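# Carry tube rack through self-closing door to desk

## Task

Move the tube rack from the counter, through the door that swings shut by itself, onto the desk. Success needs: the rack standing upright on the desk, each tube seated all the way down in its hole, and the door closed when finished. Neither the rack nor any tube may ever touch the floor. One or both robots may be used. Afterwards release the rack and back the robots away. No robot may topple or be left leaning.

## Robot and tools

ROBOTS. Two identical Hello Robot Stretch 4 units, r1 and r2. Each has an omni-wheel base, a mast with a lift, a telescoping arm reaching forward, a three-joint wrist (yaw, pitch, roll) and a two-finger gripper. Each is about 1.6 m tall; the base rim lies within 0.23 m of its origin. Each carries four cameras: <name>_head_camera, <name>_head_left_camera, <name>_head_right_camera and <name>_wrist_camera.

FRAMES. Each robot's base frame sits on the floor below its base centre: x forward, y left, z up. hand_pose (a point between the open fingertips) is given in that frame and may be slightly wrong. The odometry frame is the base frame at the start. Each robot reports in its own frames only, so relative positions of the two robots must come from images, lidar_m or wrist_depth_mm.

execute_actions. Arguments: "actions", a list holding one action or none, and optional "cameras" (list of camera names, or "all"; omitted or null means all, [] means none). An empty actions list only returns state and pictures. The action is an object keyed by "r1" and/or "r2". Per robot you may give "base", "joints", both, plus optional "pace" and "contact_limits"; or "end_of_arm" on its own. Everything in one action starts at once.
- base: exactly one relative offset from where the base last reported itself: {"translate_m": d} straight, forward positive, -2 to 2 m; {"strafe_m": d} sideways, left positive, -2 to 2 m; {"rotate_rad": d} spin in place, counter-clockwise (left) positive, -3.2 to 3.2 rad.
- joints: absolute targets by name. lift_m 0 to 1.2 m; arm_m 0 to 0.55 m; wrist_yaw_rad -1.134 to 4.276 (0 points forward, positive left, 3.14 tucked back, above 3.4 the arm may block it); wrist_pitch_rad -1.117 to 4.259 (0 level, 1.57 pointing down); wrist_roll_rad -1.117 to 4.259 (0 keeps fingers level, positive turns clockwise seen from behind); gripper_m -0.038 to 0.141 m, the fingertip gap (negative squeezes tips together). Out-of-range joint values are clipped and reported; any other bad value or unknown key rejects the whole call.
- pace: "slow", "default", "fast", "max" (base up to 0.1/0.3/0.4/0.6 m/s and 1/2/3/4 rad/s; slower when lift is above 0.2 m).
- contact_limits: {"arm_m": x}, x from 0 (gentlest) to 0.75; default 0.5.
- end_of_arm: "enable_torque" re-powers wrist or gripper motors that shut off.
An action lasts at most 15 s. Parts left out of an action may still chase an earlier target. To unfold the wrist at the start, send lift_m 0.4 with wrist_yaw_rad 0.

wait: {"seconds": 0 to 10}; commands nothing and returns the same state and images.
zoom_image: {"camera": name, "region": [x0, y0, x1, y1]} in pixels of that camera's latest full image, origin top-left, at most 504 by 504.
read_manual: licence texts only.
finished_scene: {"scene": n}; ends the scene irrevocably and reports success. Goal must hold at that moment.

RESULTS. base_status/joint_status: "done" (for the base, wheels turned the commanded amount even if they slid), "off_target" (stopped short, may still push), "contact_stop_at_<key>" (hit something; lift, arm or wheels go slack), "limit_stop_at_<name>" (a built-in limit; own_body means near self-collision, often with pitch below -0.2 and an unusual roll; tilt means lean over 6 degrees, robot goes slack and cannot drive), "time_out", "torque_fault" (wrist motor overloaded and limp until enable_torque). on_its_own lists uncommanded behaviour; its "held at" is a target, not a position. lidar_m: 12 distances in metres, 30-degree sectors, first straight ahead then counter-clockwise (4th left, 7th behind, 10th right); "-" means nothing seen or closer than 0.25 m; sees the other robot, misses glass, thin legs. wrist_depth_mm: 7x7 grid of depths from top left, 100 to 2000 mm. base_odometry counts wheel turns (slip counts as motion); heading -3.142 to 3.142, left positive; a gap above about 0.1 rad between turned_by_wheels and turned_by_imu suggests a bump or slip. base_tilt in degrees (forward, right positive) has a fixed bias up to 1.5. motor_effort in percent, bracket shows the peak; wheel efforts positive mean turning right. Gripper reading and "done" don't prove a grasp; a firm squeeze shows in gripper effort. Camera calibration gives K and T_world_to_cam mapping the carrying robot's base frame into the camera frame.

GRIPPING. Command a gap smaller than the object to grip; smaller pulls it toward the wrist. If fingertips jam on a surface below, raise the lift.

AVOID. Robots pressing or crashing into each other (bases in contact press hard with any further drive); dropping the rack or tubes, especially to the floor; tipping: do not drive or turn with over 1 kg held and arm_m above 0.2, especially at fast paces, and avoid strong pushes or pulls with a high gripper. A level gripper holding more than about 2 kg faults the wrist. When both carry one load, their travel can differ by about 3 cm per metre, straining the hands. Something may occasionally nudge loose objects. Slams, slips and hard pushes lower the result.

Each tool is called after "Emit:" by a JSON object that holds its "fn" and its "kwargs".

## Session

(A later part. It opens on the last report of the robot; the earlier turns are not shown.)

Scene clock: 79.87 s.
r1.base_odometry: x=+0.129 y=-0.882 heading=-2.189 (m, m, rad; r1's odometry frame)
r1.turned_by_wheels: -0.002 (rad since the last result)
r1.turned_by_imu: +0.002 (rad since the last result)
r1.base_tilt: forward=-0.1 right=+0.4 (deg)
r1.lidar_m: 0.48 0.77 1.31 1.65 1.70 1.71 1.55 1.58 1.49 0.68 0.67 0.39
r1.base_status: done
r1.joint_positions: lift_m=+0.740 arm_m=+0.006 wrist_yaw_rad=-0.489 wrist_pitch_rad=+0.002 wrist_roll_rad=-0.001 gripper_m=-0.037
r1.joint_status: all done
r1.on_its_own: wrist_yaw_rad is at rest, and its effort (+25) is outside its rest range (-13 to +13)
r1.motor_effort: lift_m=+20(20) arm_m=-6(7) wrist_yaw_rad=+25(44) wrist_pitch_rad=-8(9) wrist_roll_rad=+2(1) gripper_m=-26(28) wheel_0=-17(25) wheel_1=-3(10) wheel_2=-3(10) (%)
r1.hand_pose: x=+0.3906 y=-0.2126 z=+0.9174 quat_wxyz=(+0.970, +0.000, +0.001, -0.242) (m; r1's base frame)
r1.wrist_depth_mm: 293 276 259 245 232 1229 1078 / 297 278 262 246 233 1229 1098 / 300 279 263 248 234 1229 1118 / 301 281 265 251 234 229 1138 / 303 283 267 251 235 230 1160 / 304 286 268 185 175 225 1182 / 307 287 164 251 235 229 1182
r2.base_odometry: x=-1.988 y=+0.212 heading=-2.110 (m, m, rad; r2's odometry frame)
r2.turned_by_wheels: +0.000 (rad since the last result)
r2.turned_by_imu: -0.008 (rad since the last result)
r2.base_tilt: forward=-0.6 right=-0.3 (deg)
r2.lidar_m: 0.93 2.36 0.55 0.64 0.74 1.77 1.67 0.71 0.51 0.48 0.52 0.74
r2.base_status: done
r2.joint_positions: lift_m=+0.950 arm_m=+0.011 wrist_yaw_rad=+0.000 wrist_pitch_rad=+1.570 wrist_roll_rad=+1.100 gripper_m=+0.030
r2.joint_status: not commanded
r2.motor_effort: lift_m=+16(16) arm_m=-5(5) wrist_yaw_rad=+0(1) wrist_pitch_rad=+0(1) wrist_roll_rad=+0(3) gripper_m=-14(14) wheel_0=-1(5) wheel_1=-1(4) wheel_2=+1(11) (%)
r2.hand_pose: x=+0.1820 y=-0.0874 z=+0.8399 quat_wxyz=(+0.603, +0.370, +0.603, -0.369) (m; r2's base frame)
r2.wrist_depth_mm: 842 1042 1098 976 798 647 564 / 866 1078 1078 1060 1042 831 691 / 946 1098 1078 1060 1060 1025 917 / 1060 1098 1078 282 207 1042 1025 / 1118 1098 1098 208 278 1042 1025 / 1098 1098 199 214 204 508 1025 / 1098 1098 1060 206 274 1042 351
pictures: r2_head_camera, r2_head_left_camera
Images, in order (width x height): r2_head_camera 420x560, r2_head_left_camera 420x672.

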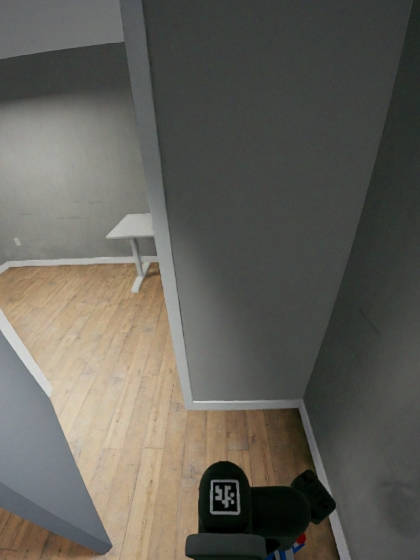

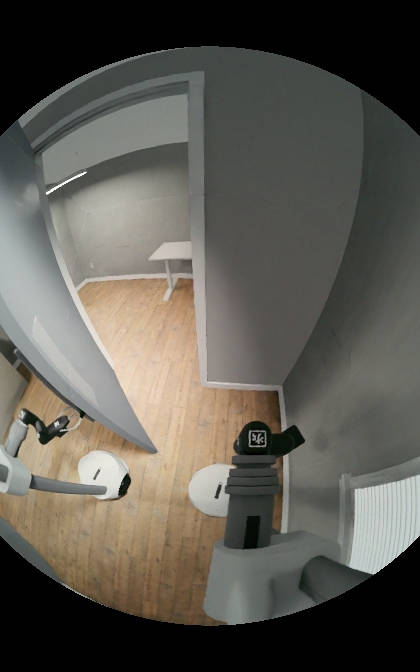

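Emit:
{"fn": "execute_actions", "kwargs": {"actions": [{"r1":{"base":{"strafe_m":0.038},"joints":{"wrist_yaw_rad":-0.57}},"r2":{"base":{"rotate_rad":0.61}}}], "cameras": ["r2_head_camera","r2_head_left_camera"]}}

Scene clock: 82.60 s.
r1.base_odometry: x=+0.160 y=-0.904 heading=-2.191 (m, m, rad; r1's odometry frame)
r1.turned_by_wheels: -0.002 (rad since the last result)
r1.turned_by_imu: +0.002 (rad since the last result)
r1.base_tilt: forward=-0.1 right=+0.3 (deg)
r1.lidar_m: 0.48 0.77 1.30 1.61 1.67 1.73 1.56 1.61 1.50 0.69 0.43 0.37
r1.base_status: done
r1.joint_positions: lift_m=+0.740 arm_m=+0.006 wrist_yaw_rad=-0.581 wrist_pitch_rad=+0.002 wrist_roll_rad=-0.001 gripper_m=-0.037
r1.joint_status: all done
r1.on_its_own: wrist_yaw_rad is at rest, and its effort (+32) is outside its rest range (-13 to +13)
r1.motor_effort: lift_m=+20(20) arm_m=-5(6) wrist_yaw_rad=+32(34) wrist_pitch_rad=-7(9) wrist_roll_rad=+2(1) gripper_m=-22(31) wheel_0=-17(22) wheel_1=+1(11) wheel_2=-6(8) (%)
r1.hand_pose: x=+0.3699 y=-0.2314 z=+0.9174 quat_wxyz=(+0.958, +0.000, +0.001, -0.286) (m; r1's base frame)
r1.wrist_depth_mm: 278 265 254 243 234 1205 1098 / 278 267 255 244 234 1229 1098 / 279 268 256 247 235 1205 1118 / 282 270 258 248 235 1229 1160 / 283 272 258 248 235 233 1138 / 286 273 260 187 175 229 1138 / 289 273 163 248 236 233 1138
r2.base_odometry: x=-1.988 y=+0.212 heading=-1.500 (m, m, rad; r2's odometry frame)
r2.turned_by_wheels: +0.610 (rad since the last result)
r2.turned_by_imu: +0.598 (rad since the last result)
r2.base_tilt: forward=-0.6 right=-0.3 (deg)
r2.lidar_m: 2.40 0.55 0.68 2.22 1.72 1.63 0.66 0.50 0.48 0.56 0.83 0.92
r2.base_status: done
r2.joint_positions: lift_m=+0.950 arm_m=+0.011 wrist_yaw_rad=+0.000 wrist_pitch_rad=+1.570 wrist_roll_rad=+1.100 gripper_m=+0.030
r2.joint_status: not commanded
r2.motor_effort: lift_m=+16(16) arm_m=-5(5) wrist_yaw_rad=+0(0) wrist_pitch_rad=+0(0) wrist_roll_rad=+0(0) gripper_m=-13(12) wheel_0=-2(4) wheel_1=+0(3) wheel_2=+0(6) (%)
r2.hand_pose: x=+0.1820 y=-0.0874 z=+0.8399 quat_wxyz=(+0.603, +0.370, +0.603, -0.369) (m; r2's base frame)
r2.wrist_depth_mm: 1118 1098 1078 1078 1060 878 683 / 1118 1098 1098 1078 1060 976 750 / 1118 1098 1078 1060 1060 1060 854 / 1138 1098 1098 281 208 1042 946 / 1098 1098 1098 208 277 1042 1008 / 778 946 209 219 204 512 1008 / 640 1098 1060 206 273 1008 353
pictures: r2_head_camera, r2_head_left_camera
Images, in order (width x height): r2_head_camera 420x560, r2_head_left_camera 420x672.

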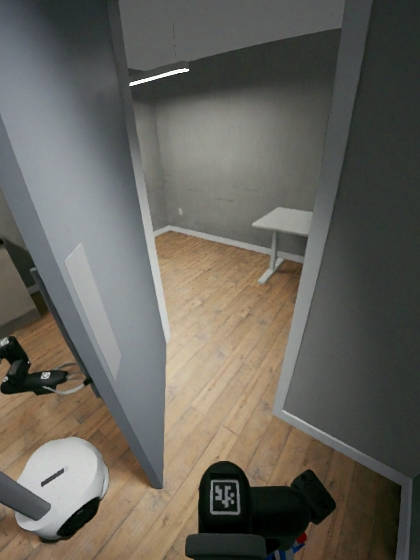

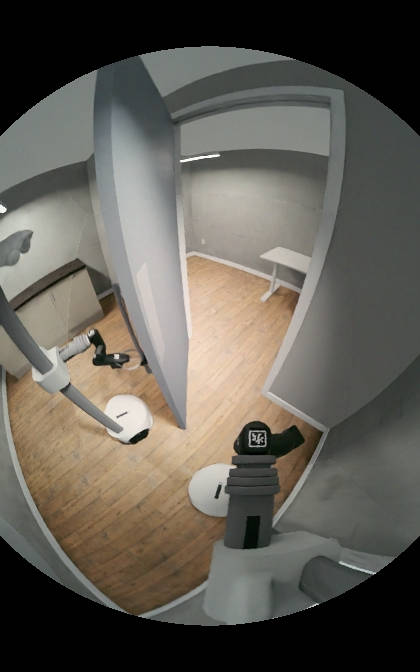

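Emit:
{"fn": "execute_actions", "kwargs": {"actions": [{"r2":{"base":{"translate_m":1.25},"pace":"fast"}}], "cameras": ["r2_head_right_camera"]}}

Emit:
{"fn": "execute_actions", "kwargs": {"actions": [{"r2":{"base":{"rotate_rad":-0.75}}}], "cameras": ["r2_head_camera","r2_head_left_camera"]}}

Scene clock: 87.83 s.
r1.base_odometry: x=+0.160 y=-0.904 heading=-2.191 (m, m, rad; r1's odometry frame)
r1.turned_by_wheels: +0.000 (rad since the last result)
r1.turned_by_imu: +0.001 (rad since the last result)
r1.base_tilt: forward=-0.1 right=+0.4 (deg)
r1.lidar_m: 0.47 0.79 1.31 1.61 1.67 1.71 1.56 1.59 1.52 1.38 0.44 0.36
r1.base_status: not commanded
r1.joint_positions: lift_m=+0.740 arm_m=+0.006 wrist_yaw_rad=-0.581 wrist_pitch_rad=+0.002 wrist_roll_rad=-0.001 gripper_m=-0.037
r1.joint_status: not commanded
r1.on_its_own: wrist_yaw_rad is at rest, and its effort (+31) is outside its rest range (-13 to +13)
r1.motor_effort: lift_m=+20(20) arm_m=-5(5) wrist_yaw_rad=+31(30) wrist_pitch_rad=-7(7) wrist_roll_rad=+2(2) gripper_m=-23(24) wheel_0=-17(17) wheel_1=+1(1) wheel_2=-6(6) (%)
r1.hand_pose: x=+0.3699 y=-0.2314 z=+0.9174 quat_wxyz=(+0.958, +0.000, +0.001, -0.286) (m; r1's base frame)
r1.wrist_depth_mm: 278 266 254 244 234 1205 1078 / 279 267 254 245 234 1229 1118 / 281 268 256 246 234 1205 1118 / 283 271 258 247 235 1229 1138 / 285 271 258 248 235 233 1160 / 286 272 262 187 175 229 1138 / 286 276 163 247 236 233 1138
r2.base_odometry: x=-1.899 y=-1.035 heading=-1.500 (m, m, rad; r2's odometry frame)
r2.turned_by_wheels: +0.000 (rad since the last result)
r2.turned_by_imu: -0.007 (rad since the last result)
r2.base_tilt: forward=-0.6 right=-0.3 (deg)
r2.lidar_m: 2.18 2.61 0.46 0.42 0.43 0.53 1.63 0.45 0.43 1.31 1.26 1.24
r2.base_status: done
r2.joint_positions: lift_m=+0.950 arm_m=+0.011 wrist_yaw_rad=+0.000 wrist_pitch_rad=+1.570 wrist_roll_rad=+1.100 gripper_m=+0.030
r2.joint_status: not commanded
r2.motor_effort: lift_m=+16(16) arm_m=-5(5) wrist_yaw_rad=-1(1) wrist_pitch_rad=+0(1) wrist_roll_rad=+0(1) gripper_m=-11(12) wheel_0=-1(3) wheel_1=-1(6) wheel_2=+0(10) (%)
r2.hand_pose: x=+0.1820 y=-0.0874 z=+0.8399 quat_wxyz=(+0.603, +0.370, +0.603, -0.369) (m; r2's base frame)
r2.wrist_depth_mm: 1118 1118 1098 1078 1025 1042 1025 / 1118 1118 1098 1078 1042 1042 1025 / 1138 1098 1060 1060 1042 1025 1025 / 1138 1118 1078 281 208 1025 854 / 1118 1098 1078 208 278 1025 1008 / 1118 1098 210 217 203 512 991 / 1118 1098 1060 206 274 1025 351
pictures: r2_head_right_camera
Images, in order (width x height): r2_head_right_camera 420x672.

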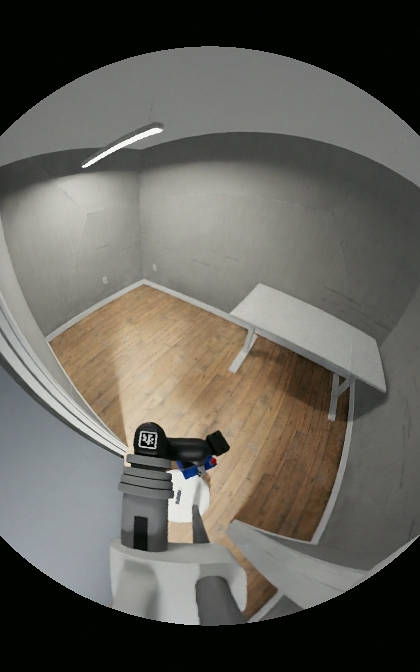

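Scene clock: 89.43 s.
r1.base_odometry: x=+0.160 y=-0.904 heading=-2.191 (m, m, rad; r1's odometry frame)
r1.turned_by_wheels: +0.000 (rad since the last result)
r1.turned_by_imu: +0.000 (rad since the last result)
r1.base_tilt: forward=-0.1 right=+0.4 (deg)
r1.lidar_m: 0.47 0.77 1.31 1.60 1.67 1.71 1.57 1.59 1.54 1.36 0.44 0.35
r1.base_status: not commanded
r1.joint_positions: lift_m=+0.740 arm_m=+0.006 wrist_yaw_rad=-0.581 wrist_pitch_rad=+0.002 wrist_roll_rad=-0.001 gripper_m=-0.037
r1.joint_status: not commanded
r1.on_its_own: wrist_yaw_rad is at rest, and its effort (+30) is outside its rest range (-13 to +13)
r1.motor_effort: lift_m=+19(20) arm_m=-5(5) wrist_yaw_rad=+30(30) wrist_pitch_rad=-8(7) wrist_roll_rad=+1(1) gripper_m=-23(23) wheel_0=-17(17) wheel_1=+1(1) wheel_2=-6(7) (%)
r1.hand_pose: x=+0.3699 y=-0.2314 z=+0.9174 quat_wxyz=(+0.958, +0.000, +0.001, -0.286) (m; r1's base frame)
r1.wrist_depth_mm: 278 265 254 243 234 1229 1098 / 278 266 256 245 233 1255 1098 / 281 268 256 246 235 1205 1118 / 283 270 258 247 236 1255 1138 / 286 271 259 248 235 233 1160 / 286 273 260 189 175 229 1160 / 286 276 163 248 236 232 1118
r2.base_odometry: x=-1.899 y=-1.035 heading=-2.250 (m, m, rad; r2's odometry frame)
r2.turned_by_wheels: -0.750 (rad since the last result)
r2.turned_by_imu: -0.733 (rad since the last result)
r2.base_tilt: forward=-0.6 right=-0.3 (deg)
r2.lidar_m: 1.22 1.23 2.54 0.54 0.44 0.41 0.46 0.73 1.35 0.42 1.23 1.37
r2.base_status: done
r2.joint_positions: lift_m=+0.950 arm_m=+0.011 wrist_yaw_rad=+0.000 wrist_pitch_rad=+1.570 wrist_roll_rad=+1.100 gripper_m=+0.030
r2.joint_status: not commanded
r2.motor_effort: lift_m=+16(16) arm_m=-5(5) wrist_yaw_rad=-1(0) wrist_pitch_rad=+0(0) wrist_roll_rad=+1(1) gripper_m=-13(12) wheel_0=+0(5) wheel_1=+1(6) wheel_2=+0(7) (%)
r2.hand_pose: x=+0.1820 y=-0.0874 z=+0.8399 quat_wxyz=(+0.603, +0.370, +0.603, -0.369) (m; r2's base frame)
r2.wrist_depth_mm: 1118 1098 1078 1078 1060 539 442 / 1118 1098 1098 1078 1060 668 1025 / 1118 1118 1118 1060 1060 1025 1042 / 1118 1098 1078 282 208 1042 1025 / 1118 1098 1078 208 279 1025 1025 / 1098 1098 209 218 204 508 1008 / 1098 1098 1060 206 272 1008 353
pictures: r2_head_camera, r2_head_left_camera
Images, in order (width x height): r2_head_camera 420x560, r2_head_left_camera 420x672.

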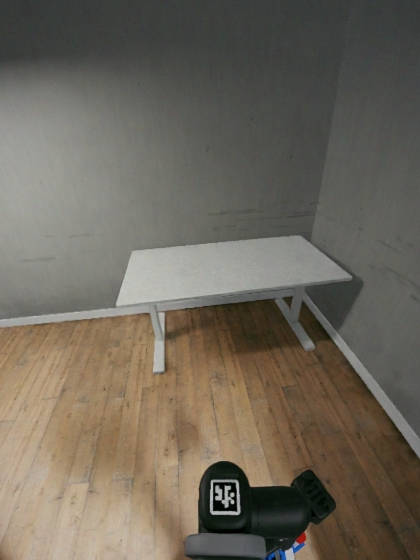

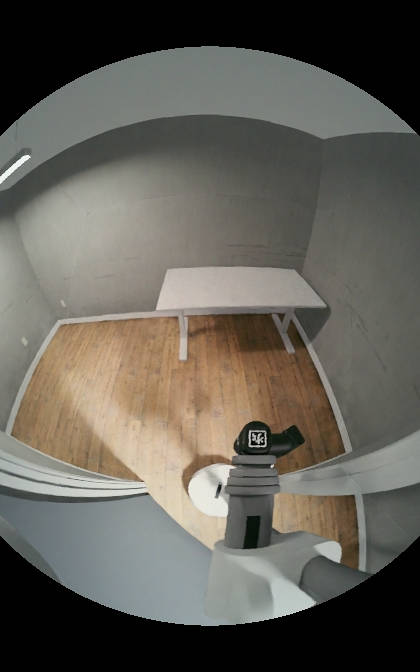

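Emit:
{"fn": "execute_actions", "kwargs": {"actions": [{"r1":{"joints":{"gripper_m":0.1}},"r2":{"base":{"translate_m":0.9},"joints":{"lift_m":1.0,"arm_m":0.4},"pace":"fast"}}], "cameras": ["r1_head_camera","r2_head_camera","r2_wrist_camera"]}}

Scene clock: 94.37 s.
r1.base_odometry: x=+0.160 y=-0.904 heading=-2.189 (m, m, rad; r1's odometry frame)
r1.turned_by_wheels: +0.002 (rad since the last result)
r1.turned_by_imu: +0.003 (rad since the last result)
r1.base_tilt: forward=-0.1 right=+0.3 (deg)
r1.lidar_m: 0.94 0.99 1.32 1.63 1.67 1.71 1.57 1.59 1.52 1.39 1.45 0.99
r1.base_status: not commanded
r1.joint_positions: lift_m=+0.740 arm_m=+0.006 wrist_yaw_rad=-0.570 wrist_pitch_rad=+0.002 wrist_roll_rad=+0.000 gripper_m=+0.100
r1.joint_status: all done
r1.motor_effort: lift_m=+19(20) arm_m=-4(5) wrist_yaw_rad=-2(51) wrist_pitch_rad=-7(7) wrist_roll_rad=-1(2) gripper_m=-1(26) wheel_0=+1(17) wheel_1=+1(1) wheel_2=+1(6) (%)
r1.hand_pose: x=+0.3724 y=-0.2292 z=+0.9175 quat_wxyz=(+0.960, +0.000, +0.001, -0.281) (m; r1's base frame)
r1.wrist_depth_mm: 676 750 831 1078 1366 1308 1098 / 668 732 831 1098 1336 1336 1118 / 661 732 820 1078 1281 1308 1118 / 654 723 798 904 1281 1397 1160 / 661 723 798 904 1205 1366 1160 / 647 707 218 904 1182 1308 1182 / 647 707 778 842 1255 1430 1182
r2.base_odometry: x=-2.464 y=-1.735 heading=-2.250 (m, m, rad; r2's odometry frame)
r2.turned_by_wheels: +0.000 (rad since the last result)
r2.turned_by_imu: -0.005 (rad since the last result)
r2.base_tilt: forward=-0.6 right=-0.3 (deg)
r2.lidar_m: 0.34 0.36 0.44 2.67 1.49 1.08 0.99 0.90 1.08 1.07 0.65 0.36
r2.base_status: done
r2.joint_positions: lift_m=+1.000 arm_m=+0.399 wrist_yaw_rad=+0.000 wrist_pitch_rad=+1.570 wrist_roll_rad=+1.100 gripper_m=+0.030
r2.joint_status: all done
r2.motor_effort: lift_m=+21(22) arm_m=+4(4) wrist_yaw_rad=+1(2) wrist_pitch_rad=+0(2) wrist_roll_rad=-1(0) gripper_m=-15(15) wheel_0=+1(8) wheel_1=+0(5) wheel_2=+1(10) (%)
r2.hand_pose: x=+0.5704 y=-0.0874 z=+0.8895 quat_wxyz=(+0.603, +0.370, +0.603, -0.369) (m; r2's base frame)
r2.wrist_depth_mm: 415 407 402 394 394 387 382 / 415 407 404 394 392 387 707 / 410 407 402 397 389 384 1098 / 413 407 402 281 208 384 1060 / 413 407 402 208 277 384 1060 / 410 404 208 213 204 382 866 / 410 404 394 206 273 382 854
pictures: r1_head_camera, r2_head_camera, r2_wrist_camera
camera_calibration (this result's frames):
r2_wrist_camera: T_world_to_cam=[[-0.909908, -0.409012, -0.0691145, 0.561486], [-0.407244, 0.912502, -0.0386378, 0.412209], [0.0788704, -0.0070104, -0.99686, 1.06565], [0, 0, 0, 1]] pos_world=[0.594722, -0.139016, 1.11704]
Images, in order (width x height): r1_head_camera 420x560, r2_head_camera 420x560, r2_wrist_camera 616x392.

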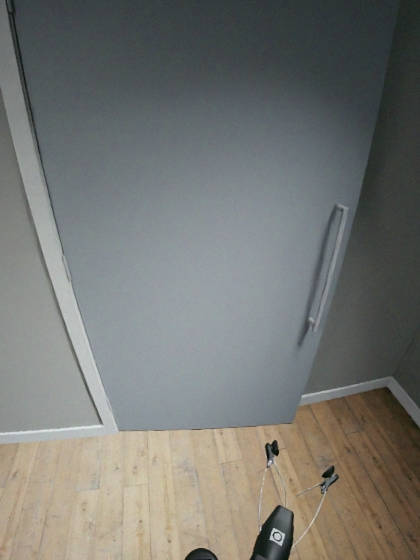

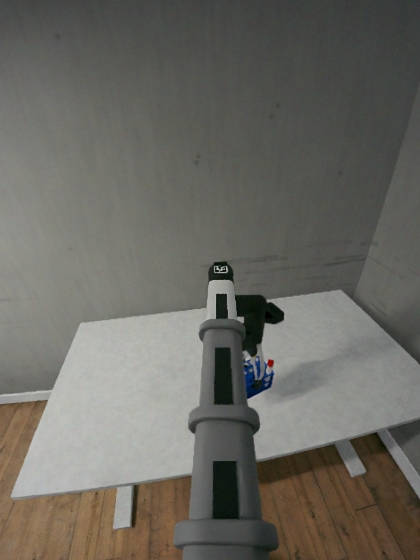

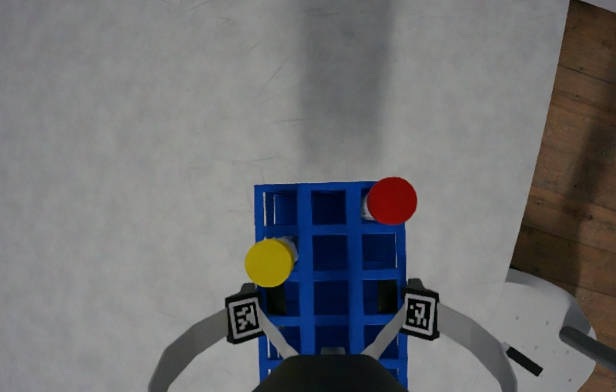

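Emit:
{"fn": "execute_actions", "kwargs": {"actions": [{"r2":{"joints":{"lift_m":0.892}}}], "cameras": []}}

Scene clock: 96.20 s.
r1.base_odometry: x=+0.160 y=-0.904 heading=-2.189 (m, m, rad; r1's odometry frame)
r1.turned_by_wheels: +0.000 (rad since the last result)
r1.turned_by_imu: +0.000 (rad since the last result)
r1.base_tilt: forward=-0.1 right=+0.3 (deg)
r1.lidar_m: 1.00 1.03 1.31 1.61 1.67 1.71 1.57 1.59 1.52 1.38 1.46 1.08
r1.base_status: not commanded
r1.joint_positions: lift_m=+0.740 arm_m=+0.006 wrist_yaw_rad=-0.570 wrist_pitch_rad=+0.002 wrist_roll_rad=+0.000 gripper_m=+0.100
r1.joint_status: not commanded
r1.motor_effort: lift_m=+19(19) arm_m=-4(4) wrist_yaw_rad=-1(0) wrist_pitch_rad=-7(7) wrist_roll_rad=+0(0) gripper_m=-1(4) wheel_0=+1(1) wheel_1=+1(1) wheel_2=+1(1) (%)
r1.hand_pose: x=+0.3724 y=-0.2292 z=+0.9175 quat_wxyz=(+0.960, +0.000, +0.001, -0.281) (m; r1's base frame)
r1.wrist_depth_mm: 723 820 946 1098 1336 1308 1098 / 715 820 917 1098 1308 1308 1138 / 699 798 931 1078 1281 1366 1138 / 699 798 904 1060 1308 1366 1160 / 699 778 904 1042 1255 1366 1160 / 699 778 219 1008 1182 1281 1182 / 691 778 866 946 1255 1397 1205
r2.base_odometry: x=-2.464 y=-1.735 heading=-2.250 (m, m, rad; r2's odometry frame)
r2.turned_by_wheels: +0.000 (rad since the last result)
r2.turned_by_imu: +0.001 (rad since the last result)
r2.base_tilt: forward=-0.6 right=-0.3 (deg)
r2.lidar_m: 0.34 0.35 0.44 2.67 1.49 1.03 0.90 0.89 1.06 1.08 0.67 0.39
r2.base_status: not commanded
r2.joint_positions: lift_m=+0.892 arm_m=+0.399 wrist_yaw_rad=+0.000 wrist_pitch_rad=+1.570 wrist_roll_rad=+1.100 gripper_m=+0.030
r2.joint_status: all done
r2.motor_effort: lift_m=+16(16) arm_m=+4(5) wrist_yaw_rad=+0(1) wrist_pitch_rad=+0(0) wrist_roll_rad=+1(1) gripper_m=-10(13) wheel_0=+1(1) wheel_1=+0(0) wheel_2=+1(1) (%)
r2.hand_pose: x=+0.5704 y=-0.0874 z=+0.7819 quat_wxyz=(+0.603, +0.370, +0.603, -0.369) (m; r2's base frame)
r2.wrist_depth_mm: 300 297 293 289 285 281 278 / 300 297 291 290 283 279 277 / 301 294 290 287 283 278 277 / 300 296 293 281 208 279 276 / 298 296 291 208 278 279 274 / 300 294 210 214 203 278 274 / 298 293 289 205 273 274 274
pictures: none
No camera images: the call's "cameras" was empty. Leave "cameras" out to get every camera's image.

Emit:
{"fn": "execute_actions", "kwargs": {"actions": [{"r2":{"joints":{"gripper_m":0.125}}}], "cameras": ["r2_wrist_camera"]}}

Emit:
{"fn": "execute_actions", "kwargs": {"actions": [{"r2":{"joints":{"lift_m":1.02},"pace":"fast"}}], "cameras": ["r2_wrist_camera"]}}

Emit:
{"fn": "execute_actions", "kwargs": {"actions": [{"r2":{"base":{"translate_m":-0.15},"joints":{"arm_m":0.0,"wrist_roll_rad":0},"pace":"fast"}}], "cameras": ["r2_head_camera","r2_head_right_camera","r1_head_camera"]}}

Scene clock: 98.77 s.
r1.base_odometry: x=+0.160 y=-0.904 heading=-2.189 (m, m, rad; r1's odometry frame)
r1.turned_by_wheels: +0.000 (rad since the last result)
r1.turned_by_imu: +0.001 (rad since the last result)
r1.base_tilt: forward=-0.1 right=+0.3 (deg)
r1.lidar_m: 0.99 1.02 1.31 1.61 1.68 1.71 1.55 1.61 1.49 1.38 1.42 1.08
r1.base_status: not commanded
r1.joint_positions: lift_m=+0.740 arm_m=+0.006 wrist_yaw_rad=-0.570 wrist_pitch_rad=+0.002 wrist_roll_rad=+0.000 gripper_m=+0.100
r1.joint_status: not commanded
r1.motor_effort: lift_m=+20(19) arm_m=-4(4) wrist_yaw_rad=-1(0) wrist_pitch_rad=-7(8) wrist_roll_rad=+0(0) gripper_m=+1(2) wheel_0=+1(1) wheel_1=+1(1) wheel_2=+1(0) (%)
r1.hand_pose: x=+0.3724 y=-0.2292 z=+0.9175 quat_wxyz=(+0.960, +0.000, +0.001, -0.281) (m; r1's base frame)
r1.wrist_depth_mm: 723 820 946 1118 1336 1308 1098 / 723 809 931 1098 1336 1336 1098 / 707 798 931 1098 1281 1336 1160 / 707 788 891 1042 1308 1366 1160 / 699 778 891 1042 1229 1366 1160 / 699 778 220 1025 1182 1308 1182 / 683 778 878 946 1281 1430 1182
r2.base_odometry: x=-2.464 y=-1.735 heading=-2.250 (m, m, rad; r2's odometry frame)
r2.turned_by_wheels: +0.000 (rad since the last result)
r2.turned_by_imu: +0.001 (rad since the last result)
r2.base_tilt: forward=-0.6 right=-0.3 (deg)
r2.lidar_m: 0.34 0.36 0.43 2.68 1.50 1.02 0.92 0.90 1.05 1.06 0.66 0.40
r2.base_status: not commanded
r2.joint_positions: lift_m=+0.892 arm_m=+0.399 wrist_yaw_rad=+0.000 wrist_pitch_rad=+1.570 wrist_roll_rad=+1.100 gripper_m=+0.125
r2.joint_status: all done
r2.motor_effort: lift_m=+16(16) arm_m=+4(4) wrist_yaw_rad=-3(1) wrist_pitch_rad=+0(0) wrist_roll_rad=+1(1) gripper_m=-2(13) wheel_0=+1(1) wheel_1=+0(0) wheel_2=+1(1) (%)
r2.hand_pose: x=+0.5703 y=-0.0874 z=+0.7819 quat_wxyz=(+0.603, +0.370, +0.603, -0.369) (m; r2's base frame)
r2.wrist_depth_mm: 301 297 291 287 285 279 277 / 301 298 293 289 285 281 277 / 303 297 291 287 283 281 277 / 301 296 291 282 282 281 276 / 297 296 290 211 281 279 276 / 300 296 201 246 244 210 274 / 298 294 290 148 279 277 274
pictures: r2_wrist_camera
camera_calibration (this result's frames):
r2_wrist_camera: T_world_to_cam=[[-0.909925, -0.409013, -0.0688903, 0.553825], [-0.407254, 0.912502, -0.0385376, 0.407952], [0.0786249, -0.00701043, -0.99688, 0.958564], [0, 0, 0, 1]] pos_world=[0.594712, -0.139016, 1.00945]
Images, in order (width x height): r2_wrist_camera 616x392.

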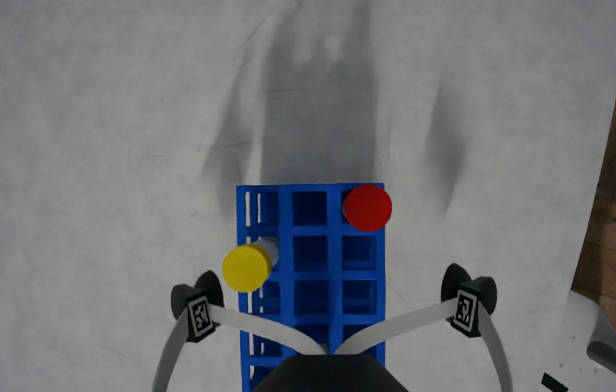

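Scene clock: 100.07 s.
r1.base_odometry: x=+0.160 y=-0.904 heading=-2.189 (m, m, rad; r1's odometry frame)
r1.turned_by_wheels: +0.000 (rad since the last result)
r1.turned_by_imu: +0.000 (rad since the last result)
r1.base_tilt: forward=-0.1 right=+0.4 (deg)
r1.lidar_m: 1.00 1.01 1.30 1.62 1.65 1.69 1.54 1.59 1.53 1.38 1.45 1.09
r1.base_status: not commanded
r1.joint_positions: lift_m=+0.740 arm_m=+0.006 wrist_yaw_rad=-0.570 wrist_pitch_rad=+0.002 wrist_roll_rad=+0.000 gripper_m=+0.100
r1.joint_status: not commanded
r1.motor_effort: lift_m=+19(19) arm_m=-4(4) wrist_yaw_rad=-2(0) wrist_pitch_rad=-8(7) wrist_roll_rad=+0(1) gripper_m=-4(0) wheel_0=+1(1) wheel_1=+1(1) wheel_2=+1(1) (%)
r1.hand_pose: x=+0.3724 y=-0.2292 z=+0.9175 quat_wxyz=(+0.960, +0.000, +0.001, -0.281) (m; r1's base frame)
r1.wrist_depth_mm: 723 809 931 1118 1336 1281 1098 / 715 809 917 1098 1336 1336 1118 / 707 798 917 1060 1336 1308 1160 / 699 788 904 1042 1281 1397 1138 / 691 788 891 1042 1229 1366 1182 / 691 778 219 1025 1205 1308 1182 / 676 759 878 946 1281 1430 1160
r2.base_odometry: x=-2.464 y=-1.735 heading=-2.250 (m, m, rad; r2's odometry frame)
r2.turned_by_wheels: +0.000 (rad since the last result)
r2.turned_by_imu: +0.000 (rad since the last result)
r2.base_tilt: forward=-0.6 right=-0.3 (deg)
r2.lidar_m: 0.33 0.34 0.43 2.67 1.48 1.01 0.92 0.91 1.07 1.08 0.66 0.40
r2.base_status: not commanded
r2.joint_positions: lift_m=+1.020 arm_m=+0.399 wrist_yaw_rad=+0.000 wrist_pitch_rad=+1.570 wrist_roll_rad=+1.100 gripper_m=+0.125
r2.joint_status: all done
r2.motor_effort: lift_m=+21(19) arm_m=+4(5) wrist_yaw_rad=+1(0) wrist_pitch_rad=+0(1) wrist_roll_rad=+0(2) gripper_m=+2(1) wheel_0=+1(1) wheel_1=+0(0) wheel_2=+1(1) (%)
r2.hand_pose: x=+0.5703 y=-0.0874 z=+0.9095 quat_wxyz=(+0.603, +0.370, +0.603, -0.369) (m; r2's base frame)
r2.wrist_depth_mm: 436 430 424 418 413 404 404 / 436 430 421 418 413 404 1078 / 439 427 424 415 410 404 1078 / 433 424 421 413 407 404 1098 / 433 424 424 373 407 404 1098 / 433 424 206 364 404 209 878 / 430 424 421 148 407 878 878
pictures: r2_wrist_camera
camera_calibration (this result's frames):
r2_wrist_camera: T_world_to_cam=[[-0.909925, -0.409013, -0.0688902, 0.562617], [-0.407253, 0.912502, -0.0385375, 0.41287], [0.0786248, -0.00701044, -0.99688, 1.08574], [0, 0, 0, 1]] pos_world=[0.594715, -0.139016, 1.13703]
Images, in order (width x height): r2_wrist_camera 616x392.

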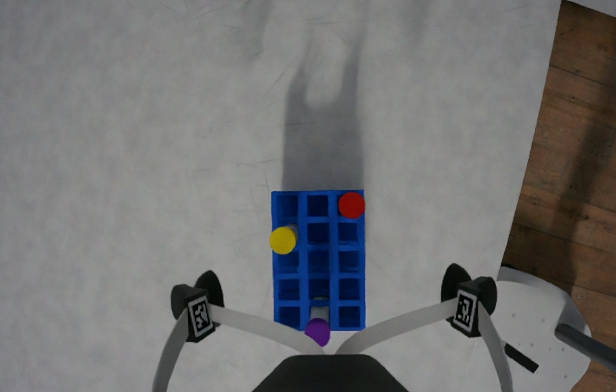

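Scene clock: 101.97 s.
r1.base_odometry: x=+0.160 y=-0.904 heading=-2.189 (m, m, rad; r1's odometry frame)
r1.turned_by_wheels: +0.000 (rad since the last result)
r1.turned_by_imu: +0.000 (rad since the last result)
r1.base_tilt: forward=-0.1 right=+0.3 (deg)
r1.lidar_m: 1.00 1.02 1.32 1.60 1.66 1.71 1.56 1.60 1.51 1.37 1.42 1.06
r1.base_status: not commanded
r1.joint_positions: lift_m=+0.740 arm_m=+0.006 wrist_yaw_rad=-0.570 wrist_pitch_rad=+0.002 wrist_roll_rad=+0.000 gripper_m=+0.100
r1.joint_status: not commanded
r1.motor_effort: lift_m=+19(19) arm_m=-4(4) wrist_yaw_rad=+1(2) wrist_pitch_rad=-7(7) wrist_roll_rad=+0(1) gripper_m=+0(1) wheel_0=+1(1) wheel_1=+1(1) wheel_2=+1(1) (%)
r1.hand_pose: x=+0.3724 y=-0.2292 z=+0.9175 quat_wxyz=(+0.960, +0.000, +0.001, -0.281) (m; r1's base frame)
r1.wrist_depth_mm: 723 809 931 1098 1308 1308 1098 / 715 798 931 1098 1281 1336 1098 / 707 798 917 1078 1308 1336 1138 / 707 788 917 1042 1308 1397 1160 / 691 788 891 1042 1229 1366 1160 / 691 778 219 1008 1182 1281 1182 / 691 768 891 946 1281 1397 1205
r2.base_odometry: x=-2.370 y=-1.618 heading=-2.250 (m, m, rad; r2's odometry frame)
r2.turned_by_wheels: +0.000 (rad since the last result)
r2.turned_by_imu: +0.002 (rad since the last result)
r2.base_tilt: forward=-0.6 right=-0.3 (deg)
r2.lidar_m: 0.48 0.49 0.60 2.66 1.24 0.87 0.77 0.76 0.88 1.07 0.90 0.55
r2.base_status: done
r2.joint_positions: lift_m=+1.020 arm_m=+0.003 wrist_yaw_rad=+0.000 wrist_pitch_rad=+1.570 wrist_roll_rad=+0.000 gripper_m=+0.125
r2.joint_status: all done
joint sent to its limit — the command would take r2.arm_m past its lower limit, so that joint was sent only as far as its limit.
r2.motor_effort: lift_m=+20(20) arm_m=-5(5) wrist_yaw_rad=+0(1) wrist_pitch_rad=-2(1) wrist_roll_rad=-3(6) gripper_m=+1(1) wheel_0=+0(5) wheel_1=+1(5) wheel_2=-1(8) (%)
r2.hand_pose: x=+0.1741 y=-0.0874 z=+0.9095 quat_wxyz=(+0.707, +0.000, +0.707, +0.000) (m; r2's base frame)
r2.wrist_depth_mm: 1182 1160 1160 1118 1138 1078 1078 / 1205 1160 1160 1138 1118 1098 1078 / 1182 1182 1160 1182 1098 1098 1078 / 1182 1182 1138 1138 1098 1118 1098 / 1182 1182 1138 917 1098 1078 1078 / 1182 1160 205 917 917 210 1078 / 1205 1160 1138 148 1118 1098 1078
pictures: r1_head_camera, r2_head_camera, r2_head_right_camera
Images, in order (width x height): r1_head_camera 420x560, r2_head_camera 420x560, r2_head_right_camera 420x672.

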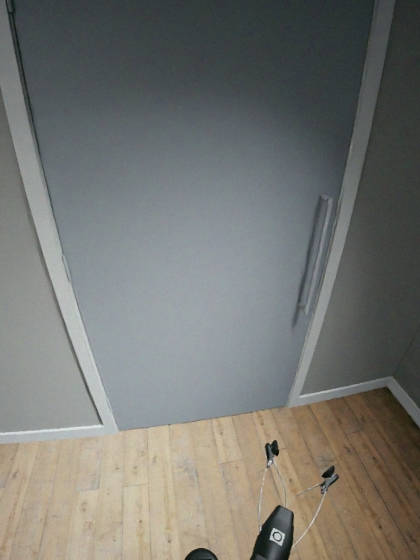

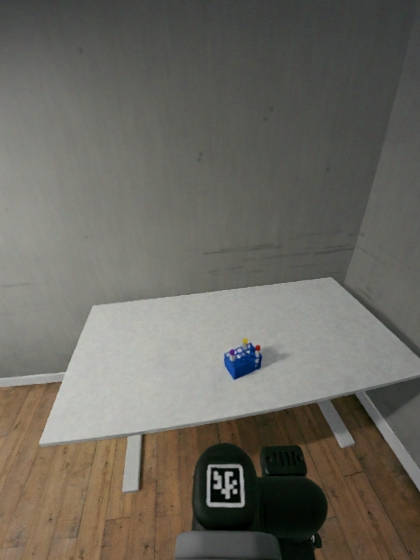

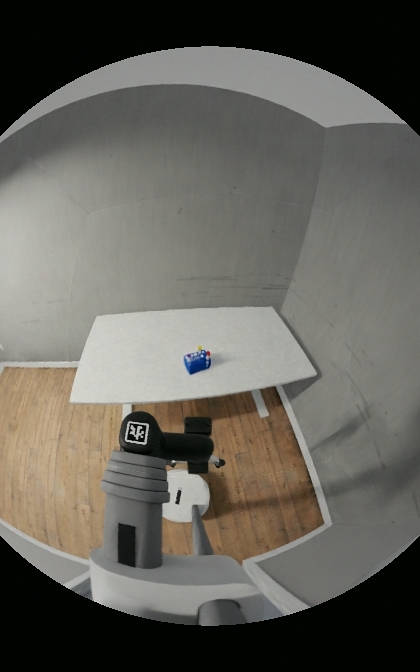

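Caps appear the same size (same height), door is shut.

Emit:
{"fn": "finished_scene", "kwargs": {"scene": 1}}

The scene is finished: the task was done.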